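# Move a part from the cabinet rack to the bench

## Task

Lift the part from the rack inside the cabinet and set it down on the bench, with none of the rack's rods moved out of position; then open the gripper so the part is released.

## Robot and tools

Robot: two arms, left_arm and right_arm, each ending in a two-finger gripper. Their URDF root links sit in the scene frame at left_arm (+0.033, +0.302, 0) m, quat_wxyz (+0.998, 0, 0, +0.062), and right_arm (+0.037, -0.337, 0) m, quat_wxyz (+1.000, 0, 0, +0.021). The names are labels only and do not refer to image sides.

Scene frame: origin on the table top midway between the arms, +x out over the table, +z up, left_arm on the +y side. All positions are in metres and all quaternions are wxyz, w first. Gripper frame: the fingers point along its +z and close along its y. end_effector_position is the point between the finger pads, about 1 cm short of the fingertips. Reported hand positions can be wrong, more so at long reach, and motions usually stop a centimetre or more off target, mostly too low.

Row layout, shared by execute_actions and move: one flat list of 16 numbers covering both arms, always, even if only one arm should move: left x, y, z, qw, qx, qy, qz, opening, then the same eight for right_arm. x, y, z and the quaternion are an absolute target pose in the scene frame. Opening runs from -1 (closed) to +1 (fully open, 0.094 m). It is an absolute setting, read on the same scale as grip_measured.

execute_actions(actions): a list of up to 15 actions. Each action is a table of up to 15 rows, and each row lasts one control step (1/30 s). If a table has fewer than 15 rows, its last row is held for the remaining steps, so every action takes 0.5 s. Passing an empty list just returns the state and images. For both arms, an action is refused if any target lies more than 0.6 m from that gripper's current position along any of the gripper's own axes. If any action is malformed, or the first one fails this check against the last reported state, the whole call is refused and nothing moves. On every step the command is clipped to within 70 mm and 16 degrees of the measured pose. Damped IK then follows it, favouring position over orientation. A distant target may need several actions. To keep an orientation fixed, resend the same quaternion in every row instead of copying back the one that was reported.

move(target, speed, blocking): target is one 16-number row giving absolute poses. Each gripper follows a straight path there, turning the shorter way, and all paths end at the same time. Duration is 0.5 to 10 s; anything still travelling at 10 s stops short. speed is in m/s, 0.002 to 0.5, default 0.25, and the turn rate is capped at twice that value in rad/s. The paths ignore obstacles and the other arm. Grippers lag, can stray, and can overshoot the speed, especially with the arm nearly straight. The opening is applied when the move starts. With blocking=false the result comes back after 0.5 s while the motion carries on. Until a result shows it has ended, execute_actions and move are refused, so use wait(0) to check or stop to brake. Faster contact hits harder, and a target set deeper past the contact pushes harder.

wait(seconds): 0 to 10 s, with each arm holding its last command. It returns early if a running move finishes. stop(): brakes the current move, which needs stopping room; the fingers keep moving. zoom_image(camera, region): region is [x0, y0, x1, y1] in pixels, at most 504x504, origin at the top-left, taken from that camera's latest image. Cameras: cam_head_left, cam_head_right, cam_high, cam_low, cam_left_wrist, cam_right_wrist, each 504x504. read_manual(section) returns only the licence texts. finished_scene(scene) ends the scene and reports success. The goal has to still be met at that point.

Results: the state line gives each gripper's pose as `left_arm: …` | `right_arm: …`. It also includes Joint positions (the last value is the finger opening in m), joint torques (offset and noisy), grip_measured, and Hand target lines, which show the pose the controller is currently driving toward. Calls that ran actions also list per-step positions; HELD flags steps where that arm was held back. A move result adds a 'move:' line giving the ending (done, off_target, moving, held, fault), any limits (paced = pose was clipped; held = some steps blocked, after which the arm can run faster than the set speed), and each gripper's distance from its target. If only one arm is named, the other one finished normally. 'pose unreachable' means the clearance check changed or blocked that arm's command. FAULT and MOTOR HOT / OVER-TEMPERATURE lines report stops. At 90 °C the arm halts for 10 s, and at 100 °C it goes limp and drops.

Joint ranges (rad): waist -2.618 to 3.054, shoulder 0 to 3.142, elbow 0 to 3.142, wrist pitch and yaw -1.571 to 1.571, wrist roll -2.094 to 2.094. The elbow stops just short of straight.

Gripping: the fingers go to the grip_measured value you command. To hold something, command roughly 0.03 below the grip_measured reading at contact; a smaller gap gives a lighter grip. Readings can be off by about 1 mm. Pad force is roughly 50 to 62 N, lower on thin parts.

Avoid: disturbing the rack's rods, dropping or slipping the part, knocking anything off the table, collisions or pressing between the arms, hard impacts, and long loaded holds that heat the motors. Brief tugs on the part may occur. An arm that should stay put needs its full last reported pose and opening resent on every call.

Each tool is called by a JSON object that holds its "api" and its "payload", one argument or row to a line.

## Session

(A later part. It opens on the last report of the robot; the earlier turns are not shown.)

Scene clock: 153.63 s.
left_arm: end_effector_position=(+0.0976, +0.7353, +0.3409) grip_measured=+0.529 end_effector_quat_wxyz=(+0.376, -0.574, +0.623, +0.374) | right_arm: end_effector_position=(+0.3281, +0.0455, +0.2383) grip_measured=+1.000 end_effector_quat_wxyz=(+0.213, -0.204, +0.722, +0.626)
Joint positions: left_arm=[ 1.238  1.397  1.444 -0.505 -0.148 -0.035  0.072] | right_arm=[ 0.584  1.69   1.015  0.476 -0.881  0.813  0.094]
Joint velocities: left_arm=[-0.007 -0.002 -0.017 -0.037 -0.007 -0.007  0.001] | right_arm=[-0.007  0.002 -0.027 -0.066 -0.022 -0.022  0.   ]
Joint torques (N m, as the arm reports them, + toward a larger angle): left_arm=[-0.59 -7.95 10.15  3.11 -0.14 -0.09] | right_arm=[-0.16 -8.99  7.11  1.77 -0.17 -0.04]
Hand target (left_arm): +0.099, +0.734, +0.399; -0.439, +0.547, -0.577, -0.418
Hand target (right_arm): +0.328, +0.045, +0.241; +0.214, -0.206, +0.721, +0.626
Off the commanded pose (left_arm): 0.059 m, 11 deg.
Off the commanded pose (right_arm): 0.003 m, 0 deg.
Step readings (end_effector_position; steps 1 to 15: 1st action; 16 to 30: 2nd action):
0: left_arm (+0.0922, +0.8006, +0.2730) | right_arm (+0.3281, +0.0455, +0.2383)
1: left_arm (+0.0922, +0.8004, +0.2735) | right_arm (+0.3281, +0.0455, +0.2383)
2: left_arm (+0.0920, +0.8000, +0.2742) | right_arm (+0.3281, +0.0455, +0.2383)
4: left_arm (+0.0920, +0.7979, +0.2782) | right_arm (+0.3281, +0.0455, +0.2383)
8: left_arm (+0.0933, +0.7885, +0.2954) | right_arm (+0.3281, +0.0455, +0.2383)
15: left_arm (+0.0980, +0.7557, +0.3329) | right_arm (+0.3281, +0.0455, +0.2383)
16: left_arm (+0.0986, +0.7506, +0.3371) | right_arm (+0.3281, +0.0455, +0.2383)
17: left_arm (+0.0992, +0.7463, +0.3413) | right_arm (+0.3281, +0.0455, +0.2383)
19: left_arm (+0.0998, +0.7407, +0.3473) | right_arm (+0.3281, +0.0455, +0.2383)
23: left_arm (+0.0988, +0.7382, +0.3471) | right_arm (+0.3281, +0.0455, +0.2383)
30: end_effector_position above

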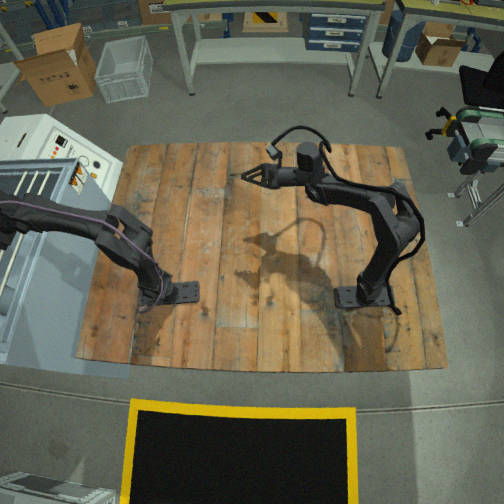

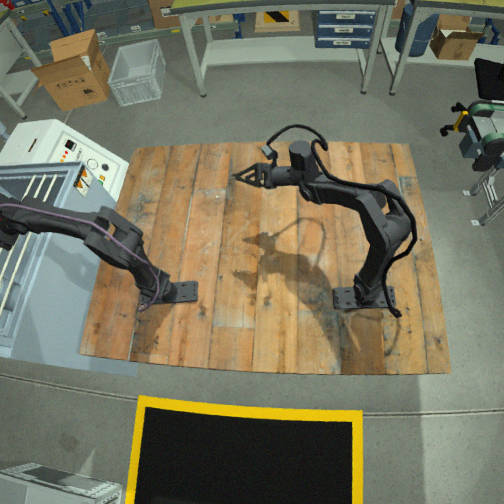

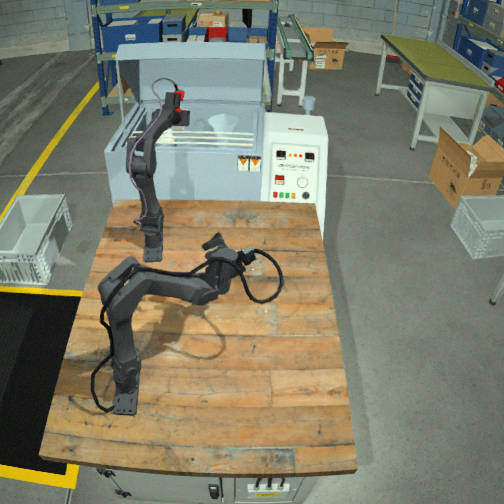

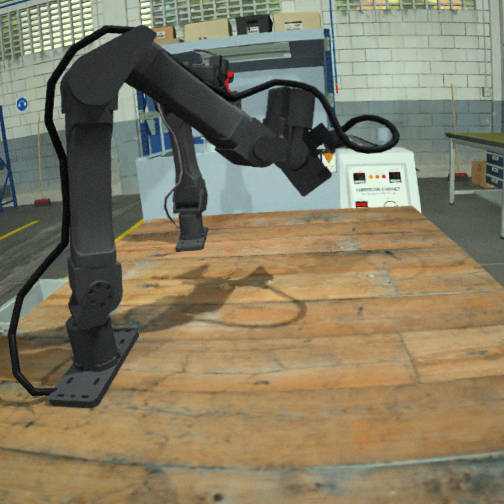

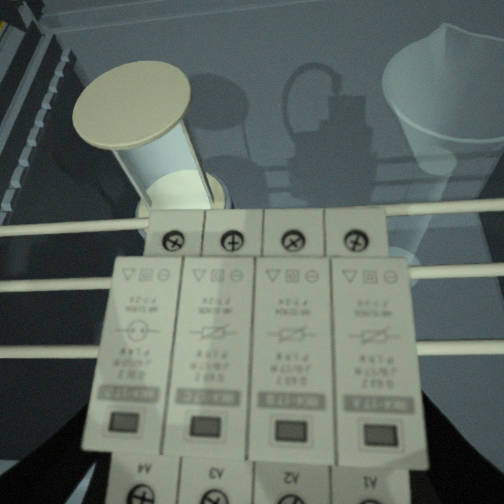

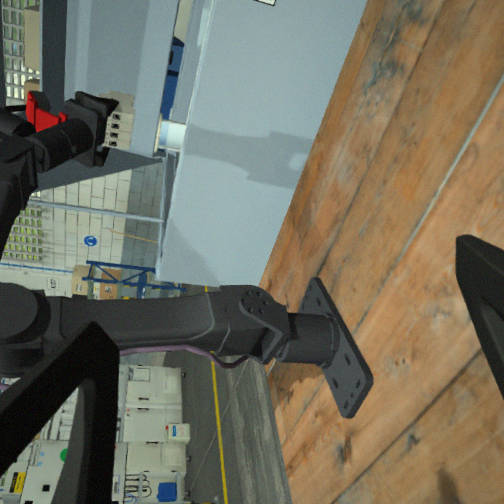

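{"api": "move", "payload": {
  "target": [0.38,0.33,0.40,-0.559,0,-0.829,0,0.49,0.328,0.045,0.241,0.214,-0.206,0.721,0.626,1],
  "speed": 0.25
}}

{"api": "move", "payload": {
  "target": [0.40,0.33,0.12,-0.559,0,-0.829,0,0.49,0.328,0.045,0.241,0.214,-0.206,0.721,0.626,1],
  "speed": 0.2
}}

Scene clock: 166.77 s.
left_arm: end_effector_position=(+0.3488, +0.3273, +0.3359) grip_measured=+0.527 end_effector_quat_wxyz=(+0.464, -0.014, +0.886, -0.008) | right_arm: end_effector_position=(+0.3281, +0.0455, +0.2383) grip_measured=+1.000 end_effector_quat_wxyz=(+0.213, -0.204, +0.722, +0.626)
Joint positions: left_arm=[ 0.022  1.079  1.365 -0.898  0.12   0.051  0.072] | right_arm=[ 0.584  1.69   1.015  0.476 -0.881  0.813  0.094]
Joint velocities: left_arm=[ 0.012 -0.012  0.017  0.007 -0.022 -0.007  0.   ] | right_arm=[ 0.002 -0.012 -0.002 -0.007  0.051 -0.066  0.   ]
Joint torques (N m, as the arm reports them, + toward a larger angle): left_arm=[-0.67 -2.62 13.    3.22  0.09  0.04] | right_arm=[-0.16 -8.99  7.11  1.77 -0.17 -0.04]
Hand target (left_arm): +0.362, +0.325, +0.399; +0.557, +0.001, +0.830, +0.002
Hand target (right_arm): +0.328, +0.045, +0.241; +0.214, -0.206, +0.721, +0.626
Off the commanded pose (left_arm): 0.071 m, 13 deg.
Off the commanded pose (right_arm): 0.003 m, 0 deg.
move: off_target (left_arm)

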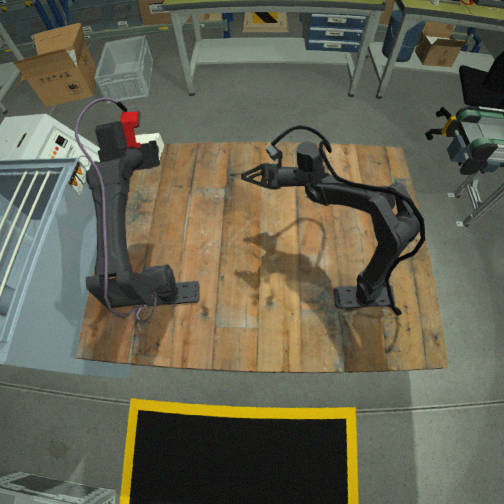

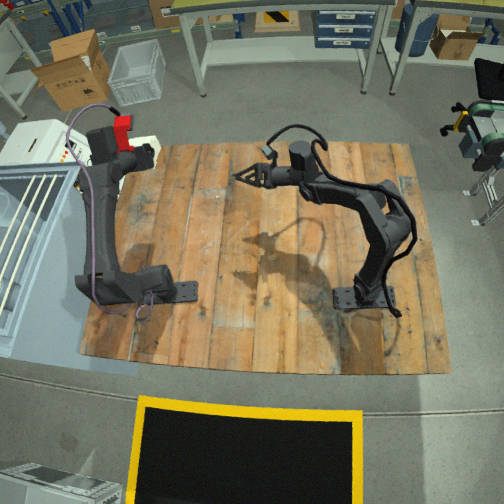

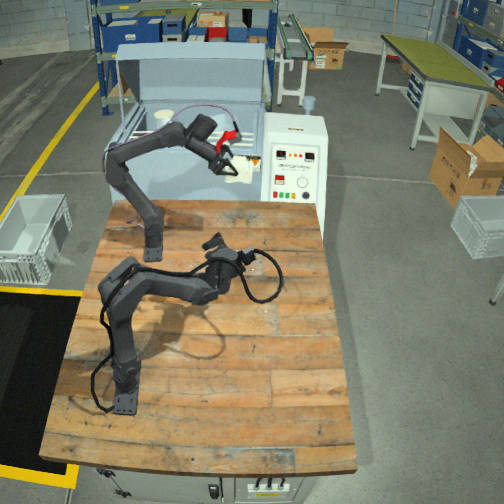

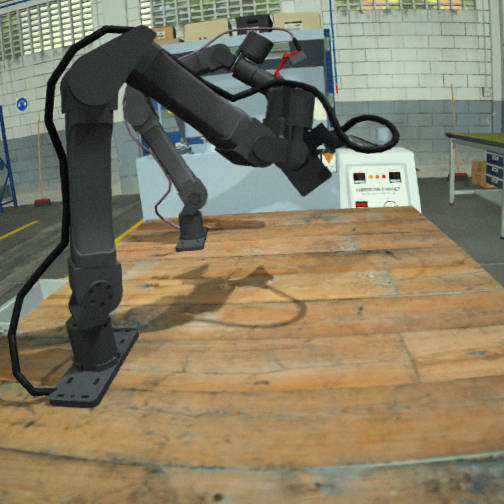

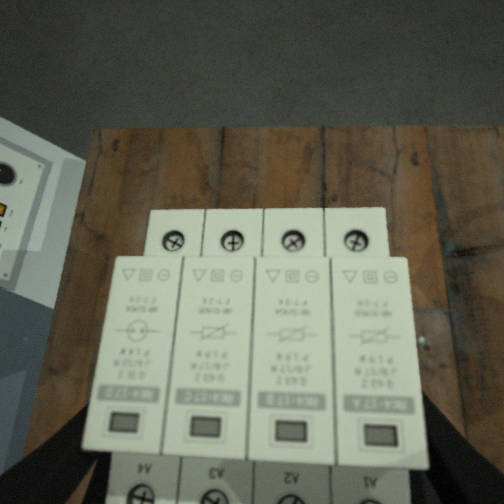

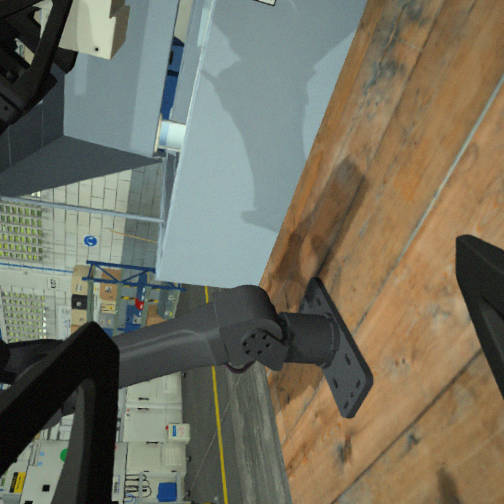

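Scene clock: 169.33 s.
left_arm: end_effector_position=(+0.3703, +0.3303, +0.0797) grip_measured=+0.527 end_effector_quat_wxyz=(+0.481, -0.013, +0.877, -0.003) | right_arm: end_effector_position=(+0.3281, +0.0455, +0.2383) grip_measured=+1.000 end_effector_quat_wxyz=(+0.213, -0.204, +0.722, +0.626)
Joint positions: left_arm=[0.016 1.219 0.328 0.319 0.111 0.051 0.072] | right_arm=[ 0.584  1.69   1.015  0.476 -0.881  0.813  0.094]
Joint velocities: left_arm=[-0.007  0.027 -0.007  0.066 -0.051 -0.007  0.   ] | right_arm=[-0.012  0.002 -0.002 -0.037 -0.007 -0.007  0.   ]
Joint torques (N m, as the arm reports them, + toward a larger angle): left_arm=[-0.6  -3.55  8.03  3.31  0.14  0.02] | right_arm=[-0.15 -8.98  7.1   1.77 -0.16 -0.04]
Hand target (left_arm): +0.392, +0.329, +0.122; +0.555, +0.001, +0.832, +0.001
Hand target (right_arm): +0.328, +0.045, +0.241; +0.214, -0.206, +0.721, +0.626
Off the commanded pose (left_arm): 0.050 m, 11 deg.
Off the commanded pose (right_arm): 0.003 m, 0 deg.
move: off_target (left_arm); limits=paced

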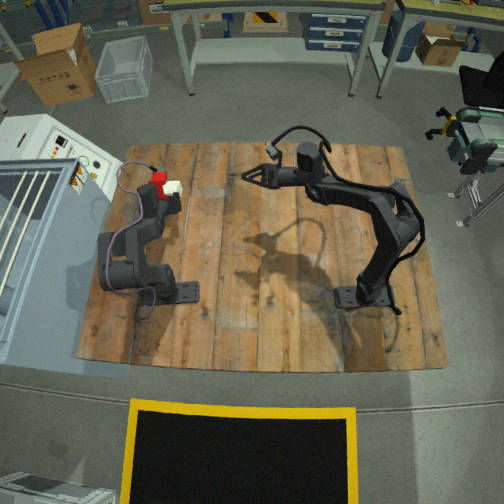

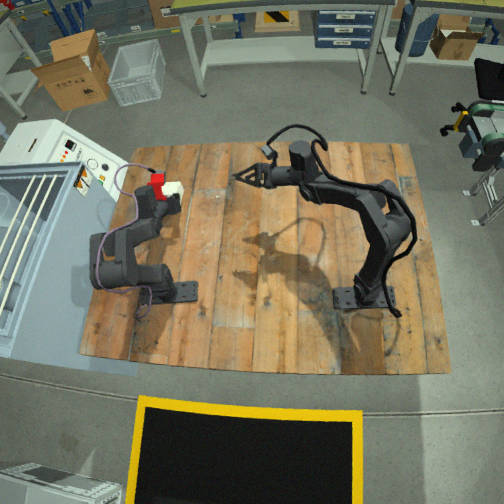

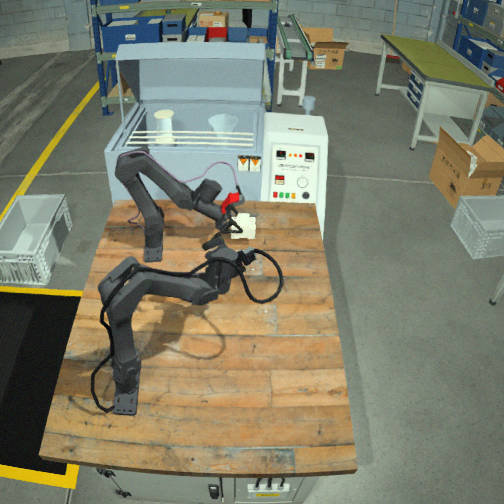

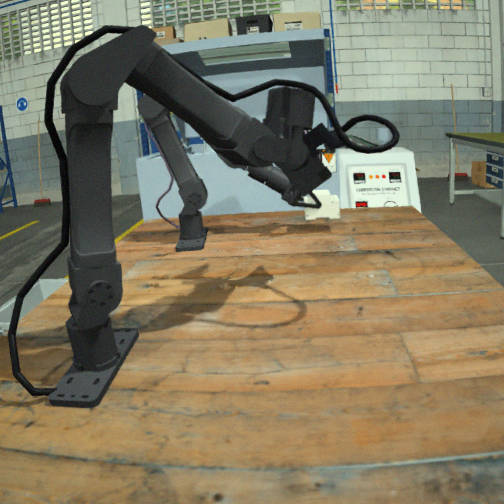

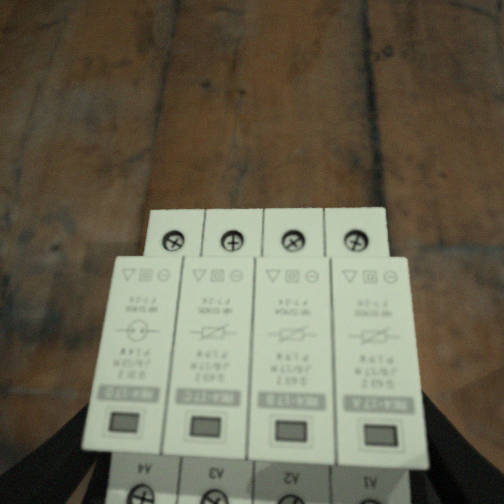

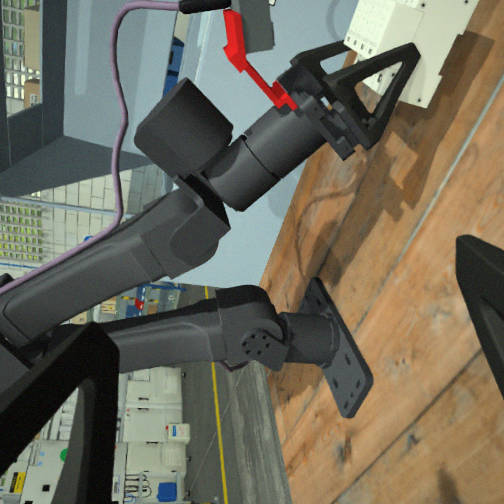

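{"api": "execute_actions", "payload": {
  "actions": [
    [[0.4,0.33,0.118,-0.559,0,-0.829,0,0.49,0.328,0.045,0.241,0.214,-0.206,0.721,0.626,1],[0.4,0.33,0.116,-0.559,0,-0.829,0,0.49,0.328,0.045,0.241,0.214,-0.206,0.721,0.626,1],[0.4,0.33,0.114,-0.559,0,-0.829,0,0.49,0.328,0.045,0.241,0.214,-0.206,0.721,0.626,1],[0.4,0.33,0.112,-0.559,0,-0.829,0,0.49,0.328,0.045,0.241,0.214,-0.206,0.721,0.626,1],[0.4,0.33,0.11,-0.559,0,-0.829,0,0.49,0.328,0.045,0.241,0.214,-0.206,0.721,0.626,1],[0.4,0.33,0.108,-0.559,0,-0.829,0,0.49,0.328,0.045,0.241,0.214,-0.206,0.721,0.626,1],[0.4,0.33,0.106,-0.559,0,-0.829,0,0.49,0.328,0.045,0.241,0.214,-0.206,0.721,0.626,1],[0.4,0.33,0.104,-0.559,0,-0.829,0,0.49,0.328,0.045,0.241,0.214,-0.206,0.721,0.626,1],[0.4,0.33,0.102,-0.559,0,-0.829,0,0.49,0.328,0.045,0.241,0.214,-0.206,0.721,0.626,1],[0.4,0.33,0.1,-0.559,0,-0.829,0,0.49,0.328,0.045,0.241,0.214,-0.206,0.721,0.626,1],[0.4,0.33,0.098,-0.559,0,-0.829,0,0.49,0.328,0.045,0.241,0.214,-0.206,0.721,0.626,1],[0.4,0.33,0.096,-0.559,0,-0.829,0,0.49,0.328,0.045,0.241,0.214,-0.206,0.721,0.626,1],[0.4,0.33,0.094,-0.559,0,-0.829,0,0.49,0.328,0.045,0.241,0.214,-0.206,0.721,0.626,1],[0.4,0.33,0.092,-0.559,0,-0.829,0,0.49,0.328,0.045,0.241,0.214,-0.206,0.721,0.626,1],[0.4,0.33,0.09,-0.559,0,-0.829,0,0.49,0.328,0.045,0.241,0.214,-0.206,0.721,0.626,1]],
    [[0.4,0.33,0.089,-0.559,0,-0.829,0,0.49,0.328,0.045,0.241,0.214,-0.206,0.721,0.626,1],[0.4,0.33,0.088,-0.559,0,-0.829,0,0.49,0.328,0.045,0.241,0.214,-0.206,0.721,0.626,1],[0.4,0.33,0.087,-0.559,0,-0.829,0,0.49,0.328,0.045,0.241,0.214,-0.206,0.721,0.626,1],[0.4,0.33,0.086,-0.559,0,-0.829,0,0.49,0.328,0.045,0.241,0.214,-0.206,0.721,0.626,1],[0.4,0.33,0.085,-0.559,0,-0.829,0,0.49,0.328,0.045,0.241,0.214,-0.206,0.721,0.626,1],[0.4,0.33,0.084,-0.559,0,-0.829,0,0.49,0.328,0.045,0.241,0.214,-0.206,0.721,0.626,1],[0.4,0.33,0.083,-0.559,0,-0.829,0,0.49,0.328,0.045,0.241,0.214,-0.206,0.721,0.626,1],[0.4,0.33,0.082,-0.559,0,-0.829,0,0.49,0.328,0.045,0.241,0.214,-0.206,0.721,0.626,1],[0.4,0.33,0.081,-0.559,0,-0.829,0,0.49,0.328,0.045,0.241,0.214,-0.206,0.721,0.626,1],[0.4,0.33,0.08,-0.559,0,-0.829,0,0.49,0.328,0.045,0.241,0.214,-0.206,0.721,0.626,1],[0.4,0.33,0.079,-0.559,0,-0.829,0,0.49,0.328,0.045,0.241,0.214,-0.206,0.721,0.626,1],[0.4,0.33,0.078,-0.559,0,-0.829,0,0.49,0.328,0.045,0.241,0.214,-0.206,0.721,0.626,1],[0.4,0.33,0.077,-0.559,0,-0.829,0,0.49,0.328,0.045,0.241,0.214,-0.206,0.721,0.626,1],[0.4,0.33,0.076,-0.559,0,-0.829,0,0.49,0.328,0.045,0.241,0.214,-0.206,0.721,0.626,1],[0.4,0.33,0.075,-0.559,0,-0.829,0,0.49,0.328,0.045,0.241,0.214,-0.206,0.721,0.626,1]],
    [[0.4,0.33,0.074,-0.559,0,-0.829,0,0.49,0.328,0.045,0.241,0.214,-0.206,0.721,0.626,1],[0.4,0.33,0.073,-0.559,0,-0.829,0,0.49,0.328,0.045,0.241,0.214,-0.206,0.721,0.626,1],[0.4,0.33,0.072,-0.559,0,-0.829,0,0.49,0.328,0.045,0.241,0.214,-0.206,0.721,0.626,1],[0.4,0.33,0.071,-0.559,0,-0.829,0,0.49,0.328,0.045,0.241,0.214,-0.206,0.721,0.626,1],[0.4,0.33,0.07,-0.559,0,-0.829,0,0.49,0.328,0.045,0.241,0.214,-0.206,0.721,0.626,1],[0.4,0.33,0.069,-0.559,0,-0.829,0,0.49,0.328,0.045,0.241,0.214,-0.206,0.721,0.626,1],[0.4,0.33,0.068,-0.559,0,-0.829,0,0.49,0.328,0.045,0.241,0.214,-0.206,0.721,0.626,1],[0.4,0.33,0.067,-0.559,0,-0.829,0,0.49,0.328,0.045,0.241,0.214,-0.206,0.721,0.626,1],[0.4,0.33,0.066,-0.559,0,-0.829,0,0.49,0.328,0.045,0.241,0.214,-0.206,0.721,0.626,1],[0.4,0.33,0.065,-0.559,0,-0.829,0,0.49,0.328,0.045,0.241,0.214,-0.206,0.721,0.626,1]]
  ]
}}

Scene clock: 196.60 s.
left_arm: end_effector_position=(+0.3885, +0.3329, +0.0434) grip_measured=+0.527 end_effector_quat_wxyz=(+0.512, -0.008, +0.859, +0.003) | right_arm: end_effector_position=(+0.3281, +0.0455, +0.2383) grip_measured=+1.000 end_effector_quat_wxyz=(+0.213, -0.204, +0.722, +0.626)
Joint positions: left_arm=[0.016 1.558 0.253 0.805 0.111 0.057 0.072] | right_arm=[ 0.584  1.69   1.015  0.476 -0.881  0.813  0.094]
Joint velocities: left_arm=[ 0.017  0.056 -0.027  0.095  0.037 -0.051 -0.   ] | right_arm=[-0.002  0.007 -0.017 -0.022 -0.022  0.037  0.   ]
Joint torques (N m, as the arm reports them, + toward a larger angle): left_arm=[-0.52 -4.    4.49  2.86  0.16 -0.06] | right_arm=[-0.16 -8.99  7.11  1.77 -0.16 -0.04]
Hand target (left_arm): +0.399, +0.330, +0.066; +0.556, +0.001, +0.831, +0.001
Hand target (right_arm): +0.328, +0.045, +0.241; +0.214, -0.206, +0.721, +0.626
Off the commanded pose (left_arm): 0.025 m, 7 deg.
Off the commanded pose (right_arm): 0.003 m, 0 deg.
Step readings (end_effector_position; steps 1 to 15: 1st action; 16 to 30: 2nd action; 31 to 45: 3rd action):
0: left_arm (+0.3711, +0.3304, +0.0807) | right_arm (+0.3281, +0.0455, +0.2383)
1: left_arm (+0.3713, +0.3305, +0.0804) | right_arm (+0.3281, +0.0455, +0.2383)
2: left_arm (+0.3719, +0.3306, +0.0798) | right_arm (+0.3281, +0.0455, +0.2383)
4: left_arm (+0.3731, +0.3307, +0.0773) | right_arm (+0.3281, +0.0455, +0.2383)
8: left_arm (+0.3740, +0.3309, +0.0696) | right_arm (+0.3281, +0.0455, +0.2383)
15: left_arm (+0.3693, +0.3302, +0.0505) | right_arm (+0.3281, +0.0455, +0.2383)
16: left_arm (+0.3688, +0.3301, +0.0483) | right_arm (+0.3281, +0.0455, +0.2383)
17: left_arm (+0.3686, +0.3301, +0.0464) | right_arm (+0.3281, +0.0455, +0.2383)
19: left_arm (+0.3684, +0.3301, +0.0435) | right_arm (+0.3281, +0.0455, +0.2383)
23: left_arm (+0.3711, +0.3304, +0.0428) | right_arm (+0.3281, +0.0455, +0.2383)
30: left_arm (+0.3764, +0.3312, +0.0416) | right_arm (+0.3281, +0.0455, +0.2383)
31: left_arm (+0.3773, +0.3313, +0.0415) | right_arm (+0.3281, +0.0455, +0.2383)
32: left_arm (+0.3783, +0.3315, +0.0417) | right_arm (+0.3281, +0.0455, +0.2383)
34: left_arm (+0.3804, +0.3318, +0.0420) | right_arm (+0.3281, +0.0455, +0.2383)
38: left_arm (+0.3841, +0.3323, +0.0425) | right_arm (+0.3281, +0.0455, +0.2383)
45: end_effector_position above

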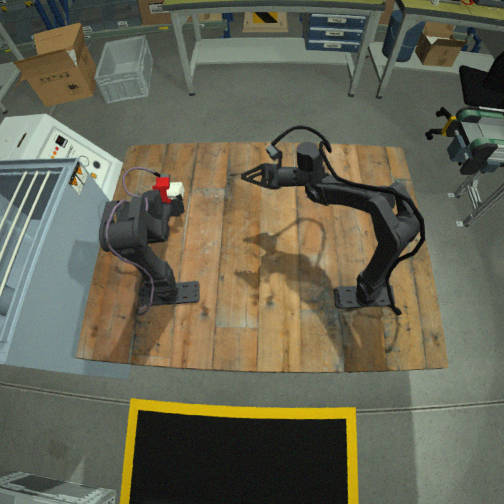

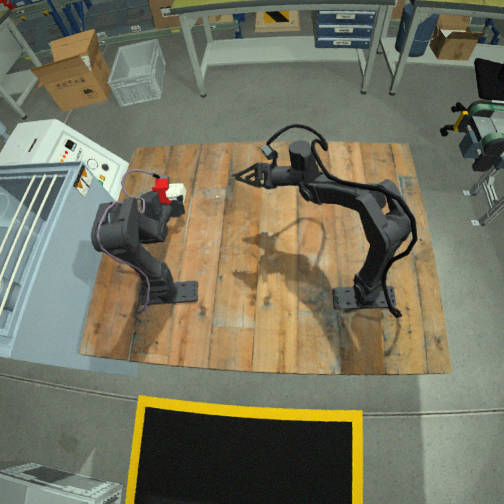

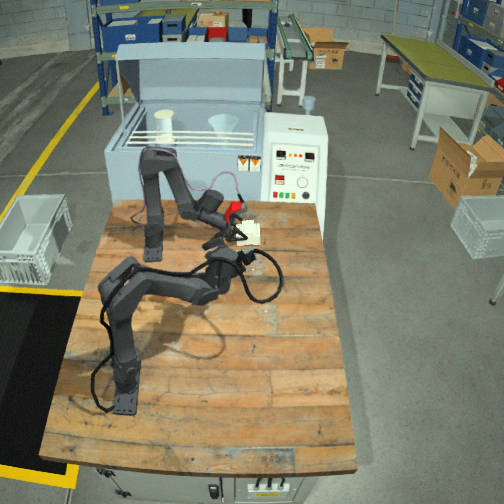

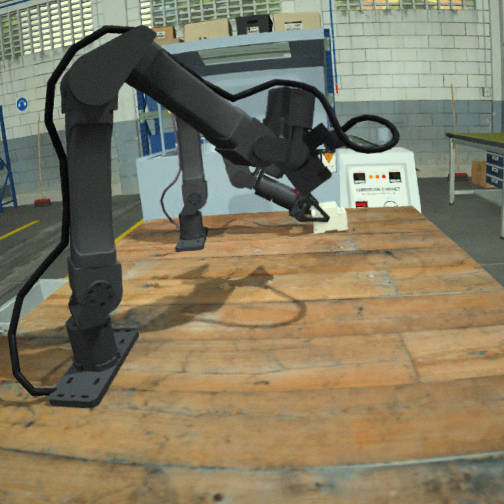

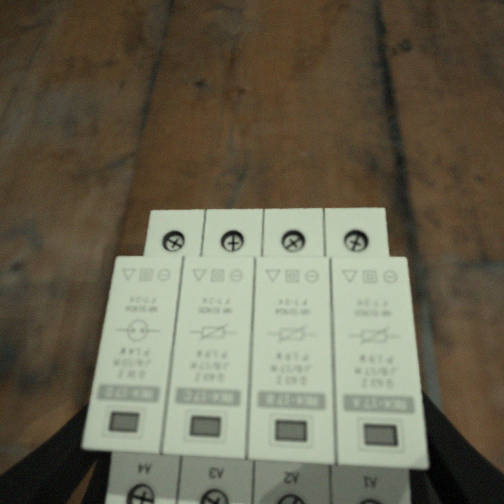

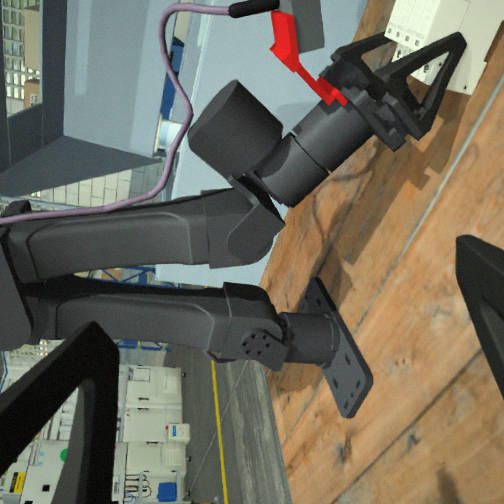

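On the table, slightly tilted. Level it, release, and retreat.

{"api": "execute_actions", "payload": {
  "actions": [
    [[0.398,0.332,0.062,-0.548,0,-0.836,0,0.49,0.328,0.045,0.241,0.214,-0.206,0.721,0.626,1],[0.397,0.332,0.06,-0.54,0,-0.842,0,0.49,0.328,0.045,0.241,0.214,-0.206,0.721,0.626,1],[0.396,0.332,0.058,-0.532,0,-0.847,0,0.49,0.328,0.045,0.241,0.214,-0.206,0.721,0.626,1],[0.395,0.332,0.056,-0.524,0,-0.852,0,0.49,0.328,0.045,0.241,0.214,-0.206,0.721,0.626,1],[0.394,0.332,0.054,-0.516,0,-0.857,0,0.49,0.328,0.045,0.241,0.214,-0.206,0.721,0.626,1],[0.393,0.332,0.052,-0.508,0,-0.861,0,0.49,0.328,0.045,0.241,0.214,-0.206,0.721,0.626,1],[0.392,0.332,0.05,-0.5,0,-0.866,0,0.49,0.328,0.045,0.241,0.214,-0.206,0.721,0.626,1],[0.392,0.332,0.048,-0.495,0,-0.869,0,0.49,0.328,0.045,0.241,0.214,-0.206,0.721,0.626,1]],
    [[0.392,0.332,0.048,-0.495,0,-0.869,0,0.52,0.328,0.045,0.241,0.214,-0.206,0.721,0.626,1],[0.392,0.332,0.048,-0.495,0,-0.869,0,0.54,0.328,0.045,0.241,0.214,-0.206,0.721,0.626,1],[0.392,0.332,0.048,-0.495,0,-0.869,0,0.58,0.328,0.045,0.241,0.214,-0.206,0.721,0.626,1],[0.392,0.332,0.048,-0.495,0,-0.869,0,0.7,0.328,0.045,0.241,0.214,-0.206,0.721,0.626,1],[0.392,0.332,0.048,-0.495,0,-0.869,0,1,0.328,0.045,0.241,0.214,-0.206,0.721,0.626,1]]
  ]
}}

{"api": "move", "payload": {
  "target": [0.36,0.332,0.16,-0.495,0,-0.869,0,1,0.328,0.045,0.241,0.214,-0.206,0.721,0.626,1],
  "speed": 0.2
}}

Scene clock: 208.37 s.
left_arm: end_effector_position=(+0.3798, +0.3309, +0.0297) grip_measured=+1.000 end_effector_quat_wxyz=(+0.471, -0.002, +0.882, -0.000) | right_arm: end_effector_position=(+0.3281, +0.0455, +0.2383) grip_measured=+1.000 end_effector_quat_wxyz=(+0.213, -0.204, +0.722, +0.626)
Joint positions: left_arm=[0.016 1.529 0.274 0.662 0.115 0.074 0.094] | right_arm=[ 0.584  1.69   1.015  0.476 -0.881  0.813  0.094]
Joint velocities: left_arm=[ 0.002  0.012  0.022 -0.007  0.022  0.007  0.   ] | right_arm=[ 0.002  0.002 -0.002 -0.051 -0.051  0.037  0.   ]
Joint torques (N m, as the arm reports them, + toward a larger angle): left_arm=[ 0.06 -5.68  7.59  1.87  0.12 -0.03] | right_arm=[-0.16 -8.99  7.11  1.77 -0.17 -0.04]
Hand target (left_arm): +0.392, +0.332, +0.048; +0.495, +0.000, +0.869, +0.000
Hand target (right_arm): +0.328, +0.045, +0.241; +0.214, -0.206, +0.721, +0.626
Off the commanded pose (left_arm): 0.022 m, 3 deg.
Off the commanded pose (right_arm): 0.003 m, 0 deg.
Step readings (end_effector_position; steps 1 to 15: 1st action; 16 to 30: 2nd action):
0: left_arm (+0.3887, +0.3329, +0.0435) | right_arm (+0.3281, +0.0455, +0.2383)
1: left_arm (+0.3887, +0.3329, +0.0435) | right_arm (+0.3281, +0.0455, +0.2383)
2: left_arm (+0.3885, +0.3328, +0.0430) | right_arm (+0.3281, +0.0455, +0.2383)
4: left_arm (+0.3880, +0.3326, +0.0421) | right_arm (+0.3281, +0.0455, +0.2383)
8: left_arm (+0.3858, +0.3321, +0.0416) | right_arm (+0.3281, +0.0455, +0.2383)
15: left_arm (+0.3865, +0.3320, +0.0405) | right_arm (+0.3281, +0.0455, +0.2383)
16: left_arm (+0.3865, +0.3320, +0.0405) | right_arm (+0.3281, +0.0455, +0.2383)
17: left_arm (+0.3866, +0.3320, +0.0405) | right_arm (+0.3281, +0.0455, +0.2383)
19: left_arm (+0.3856, +0.3317, +0.0387) | right_arm (+0.3281, +0.0455, +0.2383)
23: left_arm (+0.3818, +0.3312, +0.0326) | right_arm (+0.3281, +0.0455, +0.2383)
30: end_effector_position above

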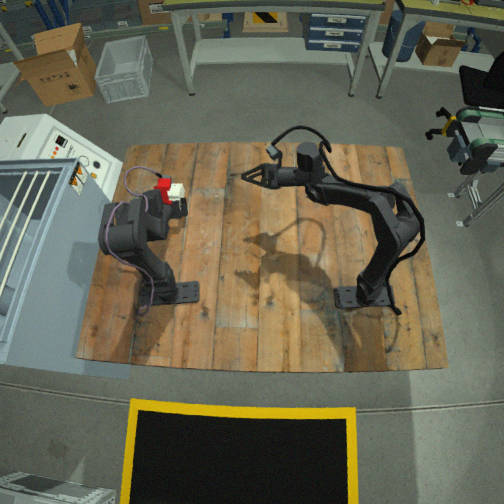

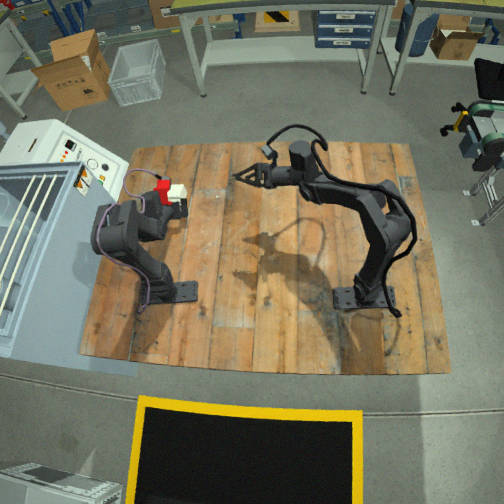

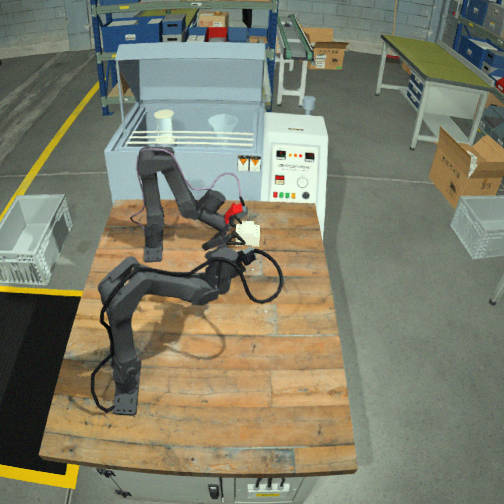

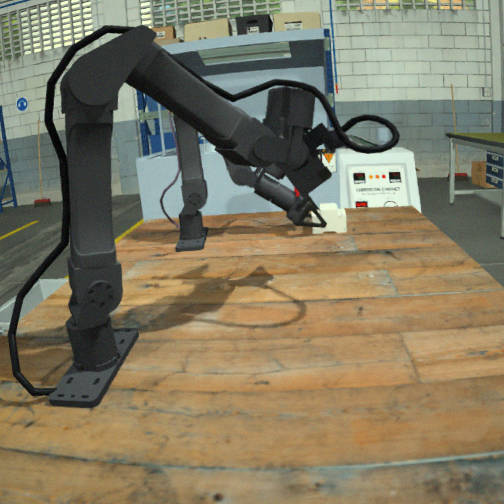

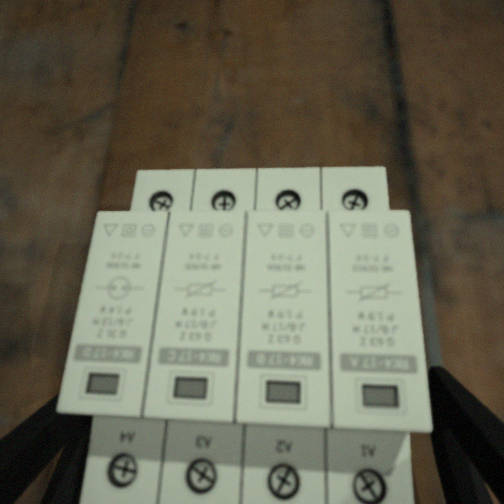

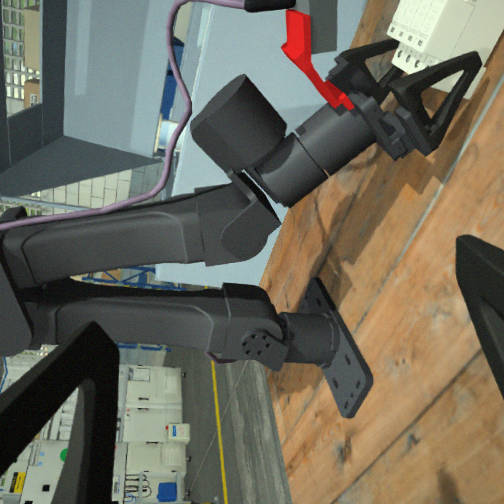

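Scene clock: 209.87 s.
left_arm: end_effector_position=(+0.3538, +0.3290, +0.1316) grip_measured=+1.000 end_effector_quat_wxyz=(+0.466, -0.002, +0.885, -0.005) | right_arm: end_effector_position=(+0.3281, +0.0455, +0.2383) grip_measured=+1.000 end_effector_quat_wxyz=(+0.213, -0.204, +0.722, +0.626)
Joint positions: left_arm=[ 0.033  0.988  0.481 -0.101  0.135  0.081  0.094] | right_arm=[ 0.584  1.69   1.015  0.476 -0.881  0.813  0.094]
Joint velocities: left_arm=[ 0.002 -0.007 -0.002 -0.022  0.007 -0.051  0.   ] | right_arm=[ 0.012 -0.002 -0.002 -0.037  0.007  0.037  0.   ]
Joint torques (N m, as the arm reports them, + toward a larger angle): left_arm=[ 0.78 -3.47 11.29  1.86  0.13  0.04] | right_arm=[-0.16 -8.98  7.11  1.77 -0.16 -0.04]
Hand target (left_arm): +0.361, +0.332, +0.158; +0.495, +0.000, +0.869, +0.001
Hand target (right_arm): +0.328, +0.045, +0.241; +0.214, -0.206, +0.721, +0.626
Off the commanded pose (left_arm): 0.029 m, 4 deg.
Off the commanded pose (right_arm): 0.003 m, 0 deg.
move: off_target (left_arm)

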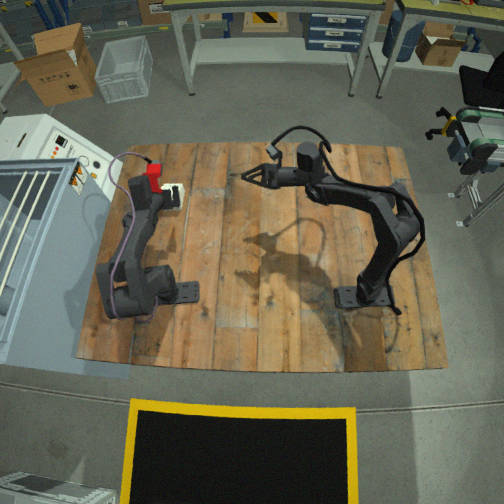

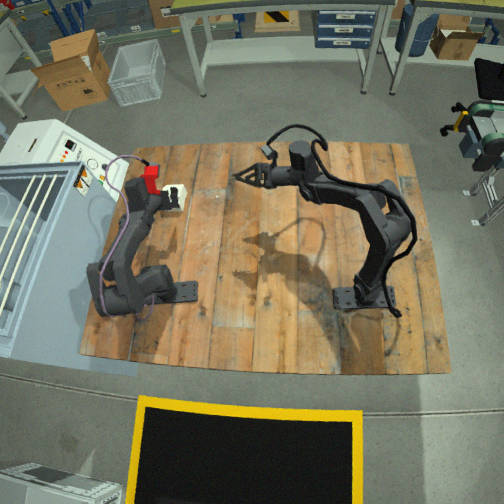

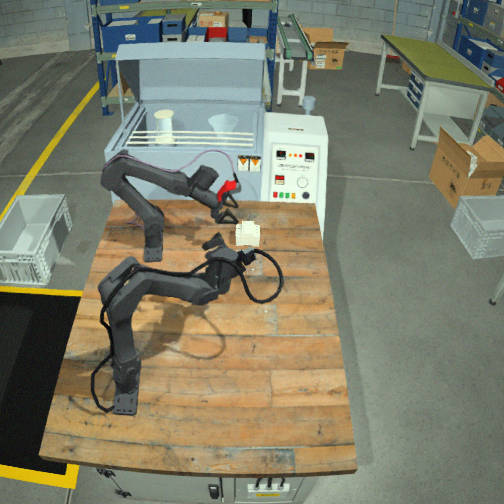

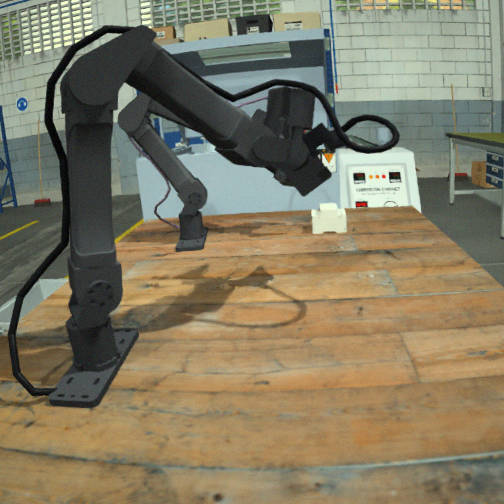

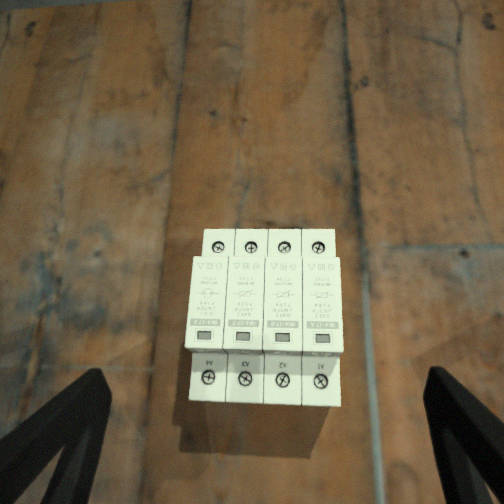

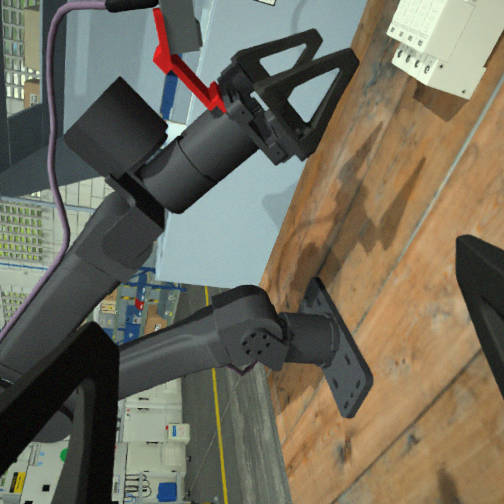

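{"api": "finished_scene", "payload": {
  "scene": 1
}}

The scene is finished: the task was done.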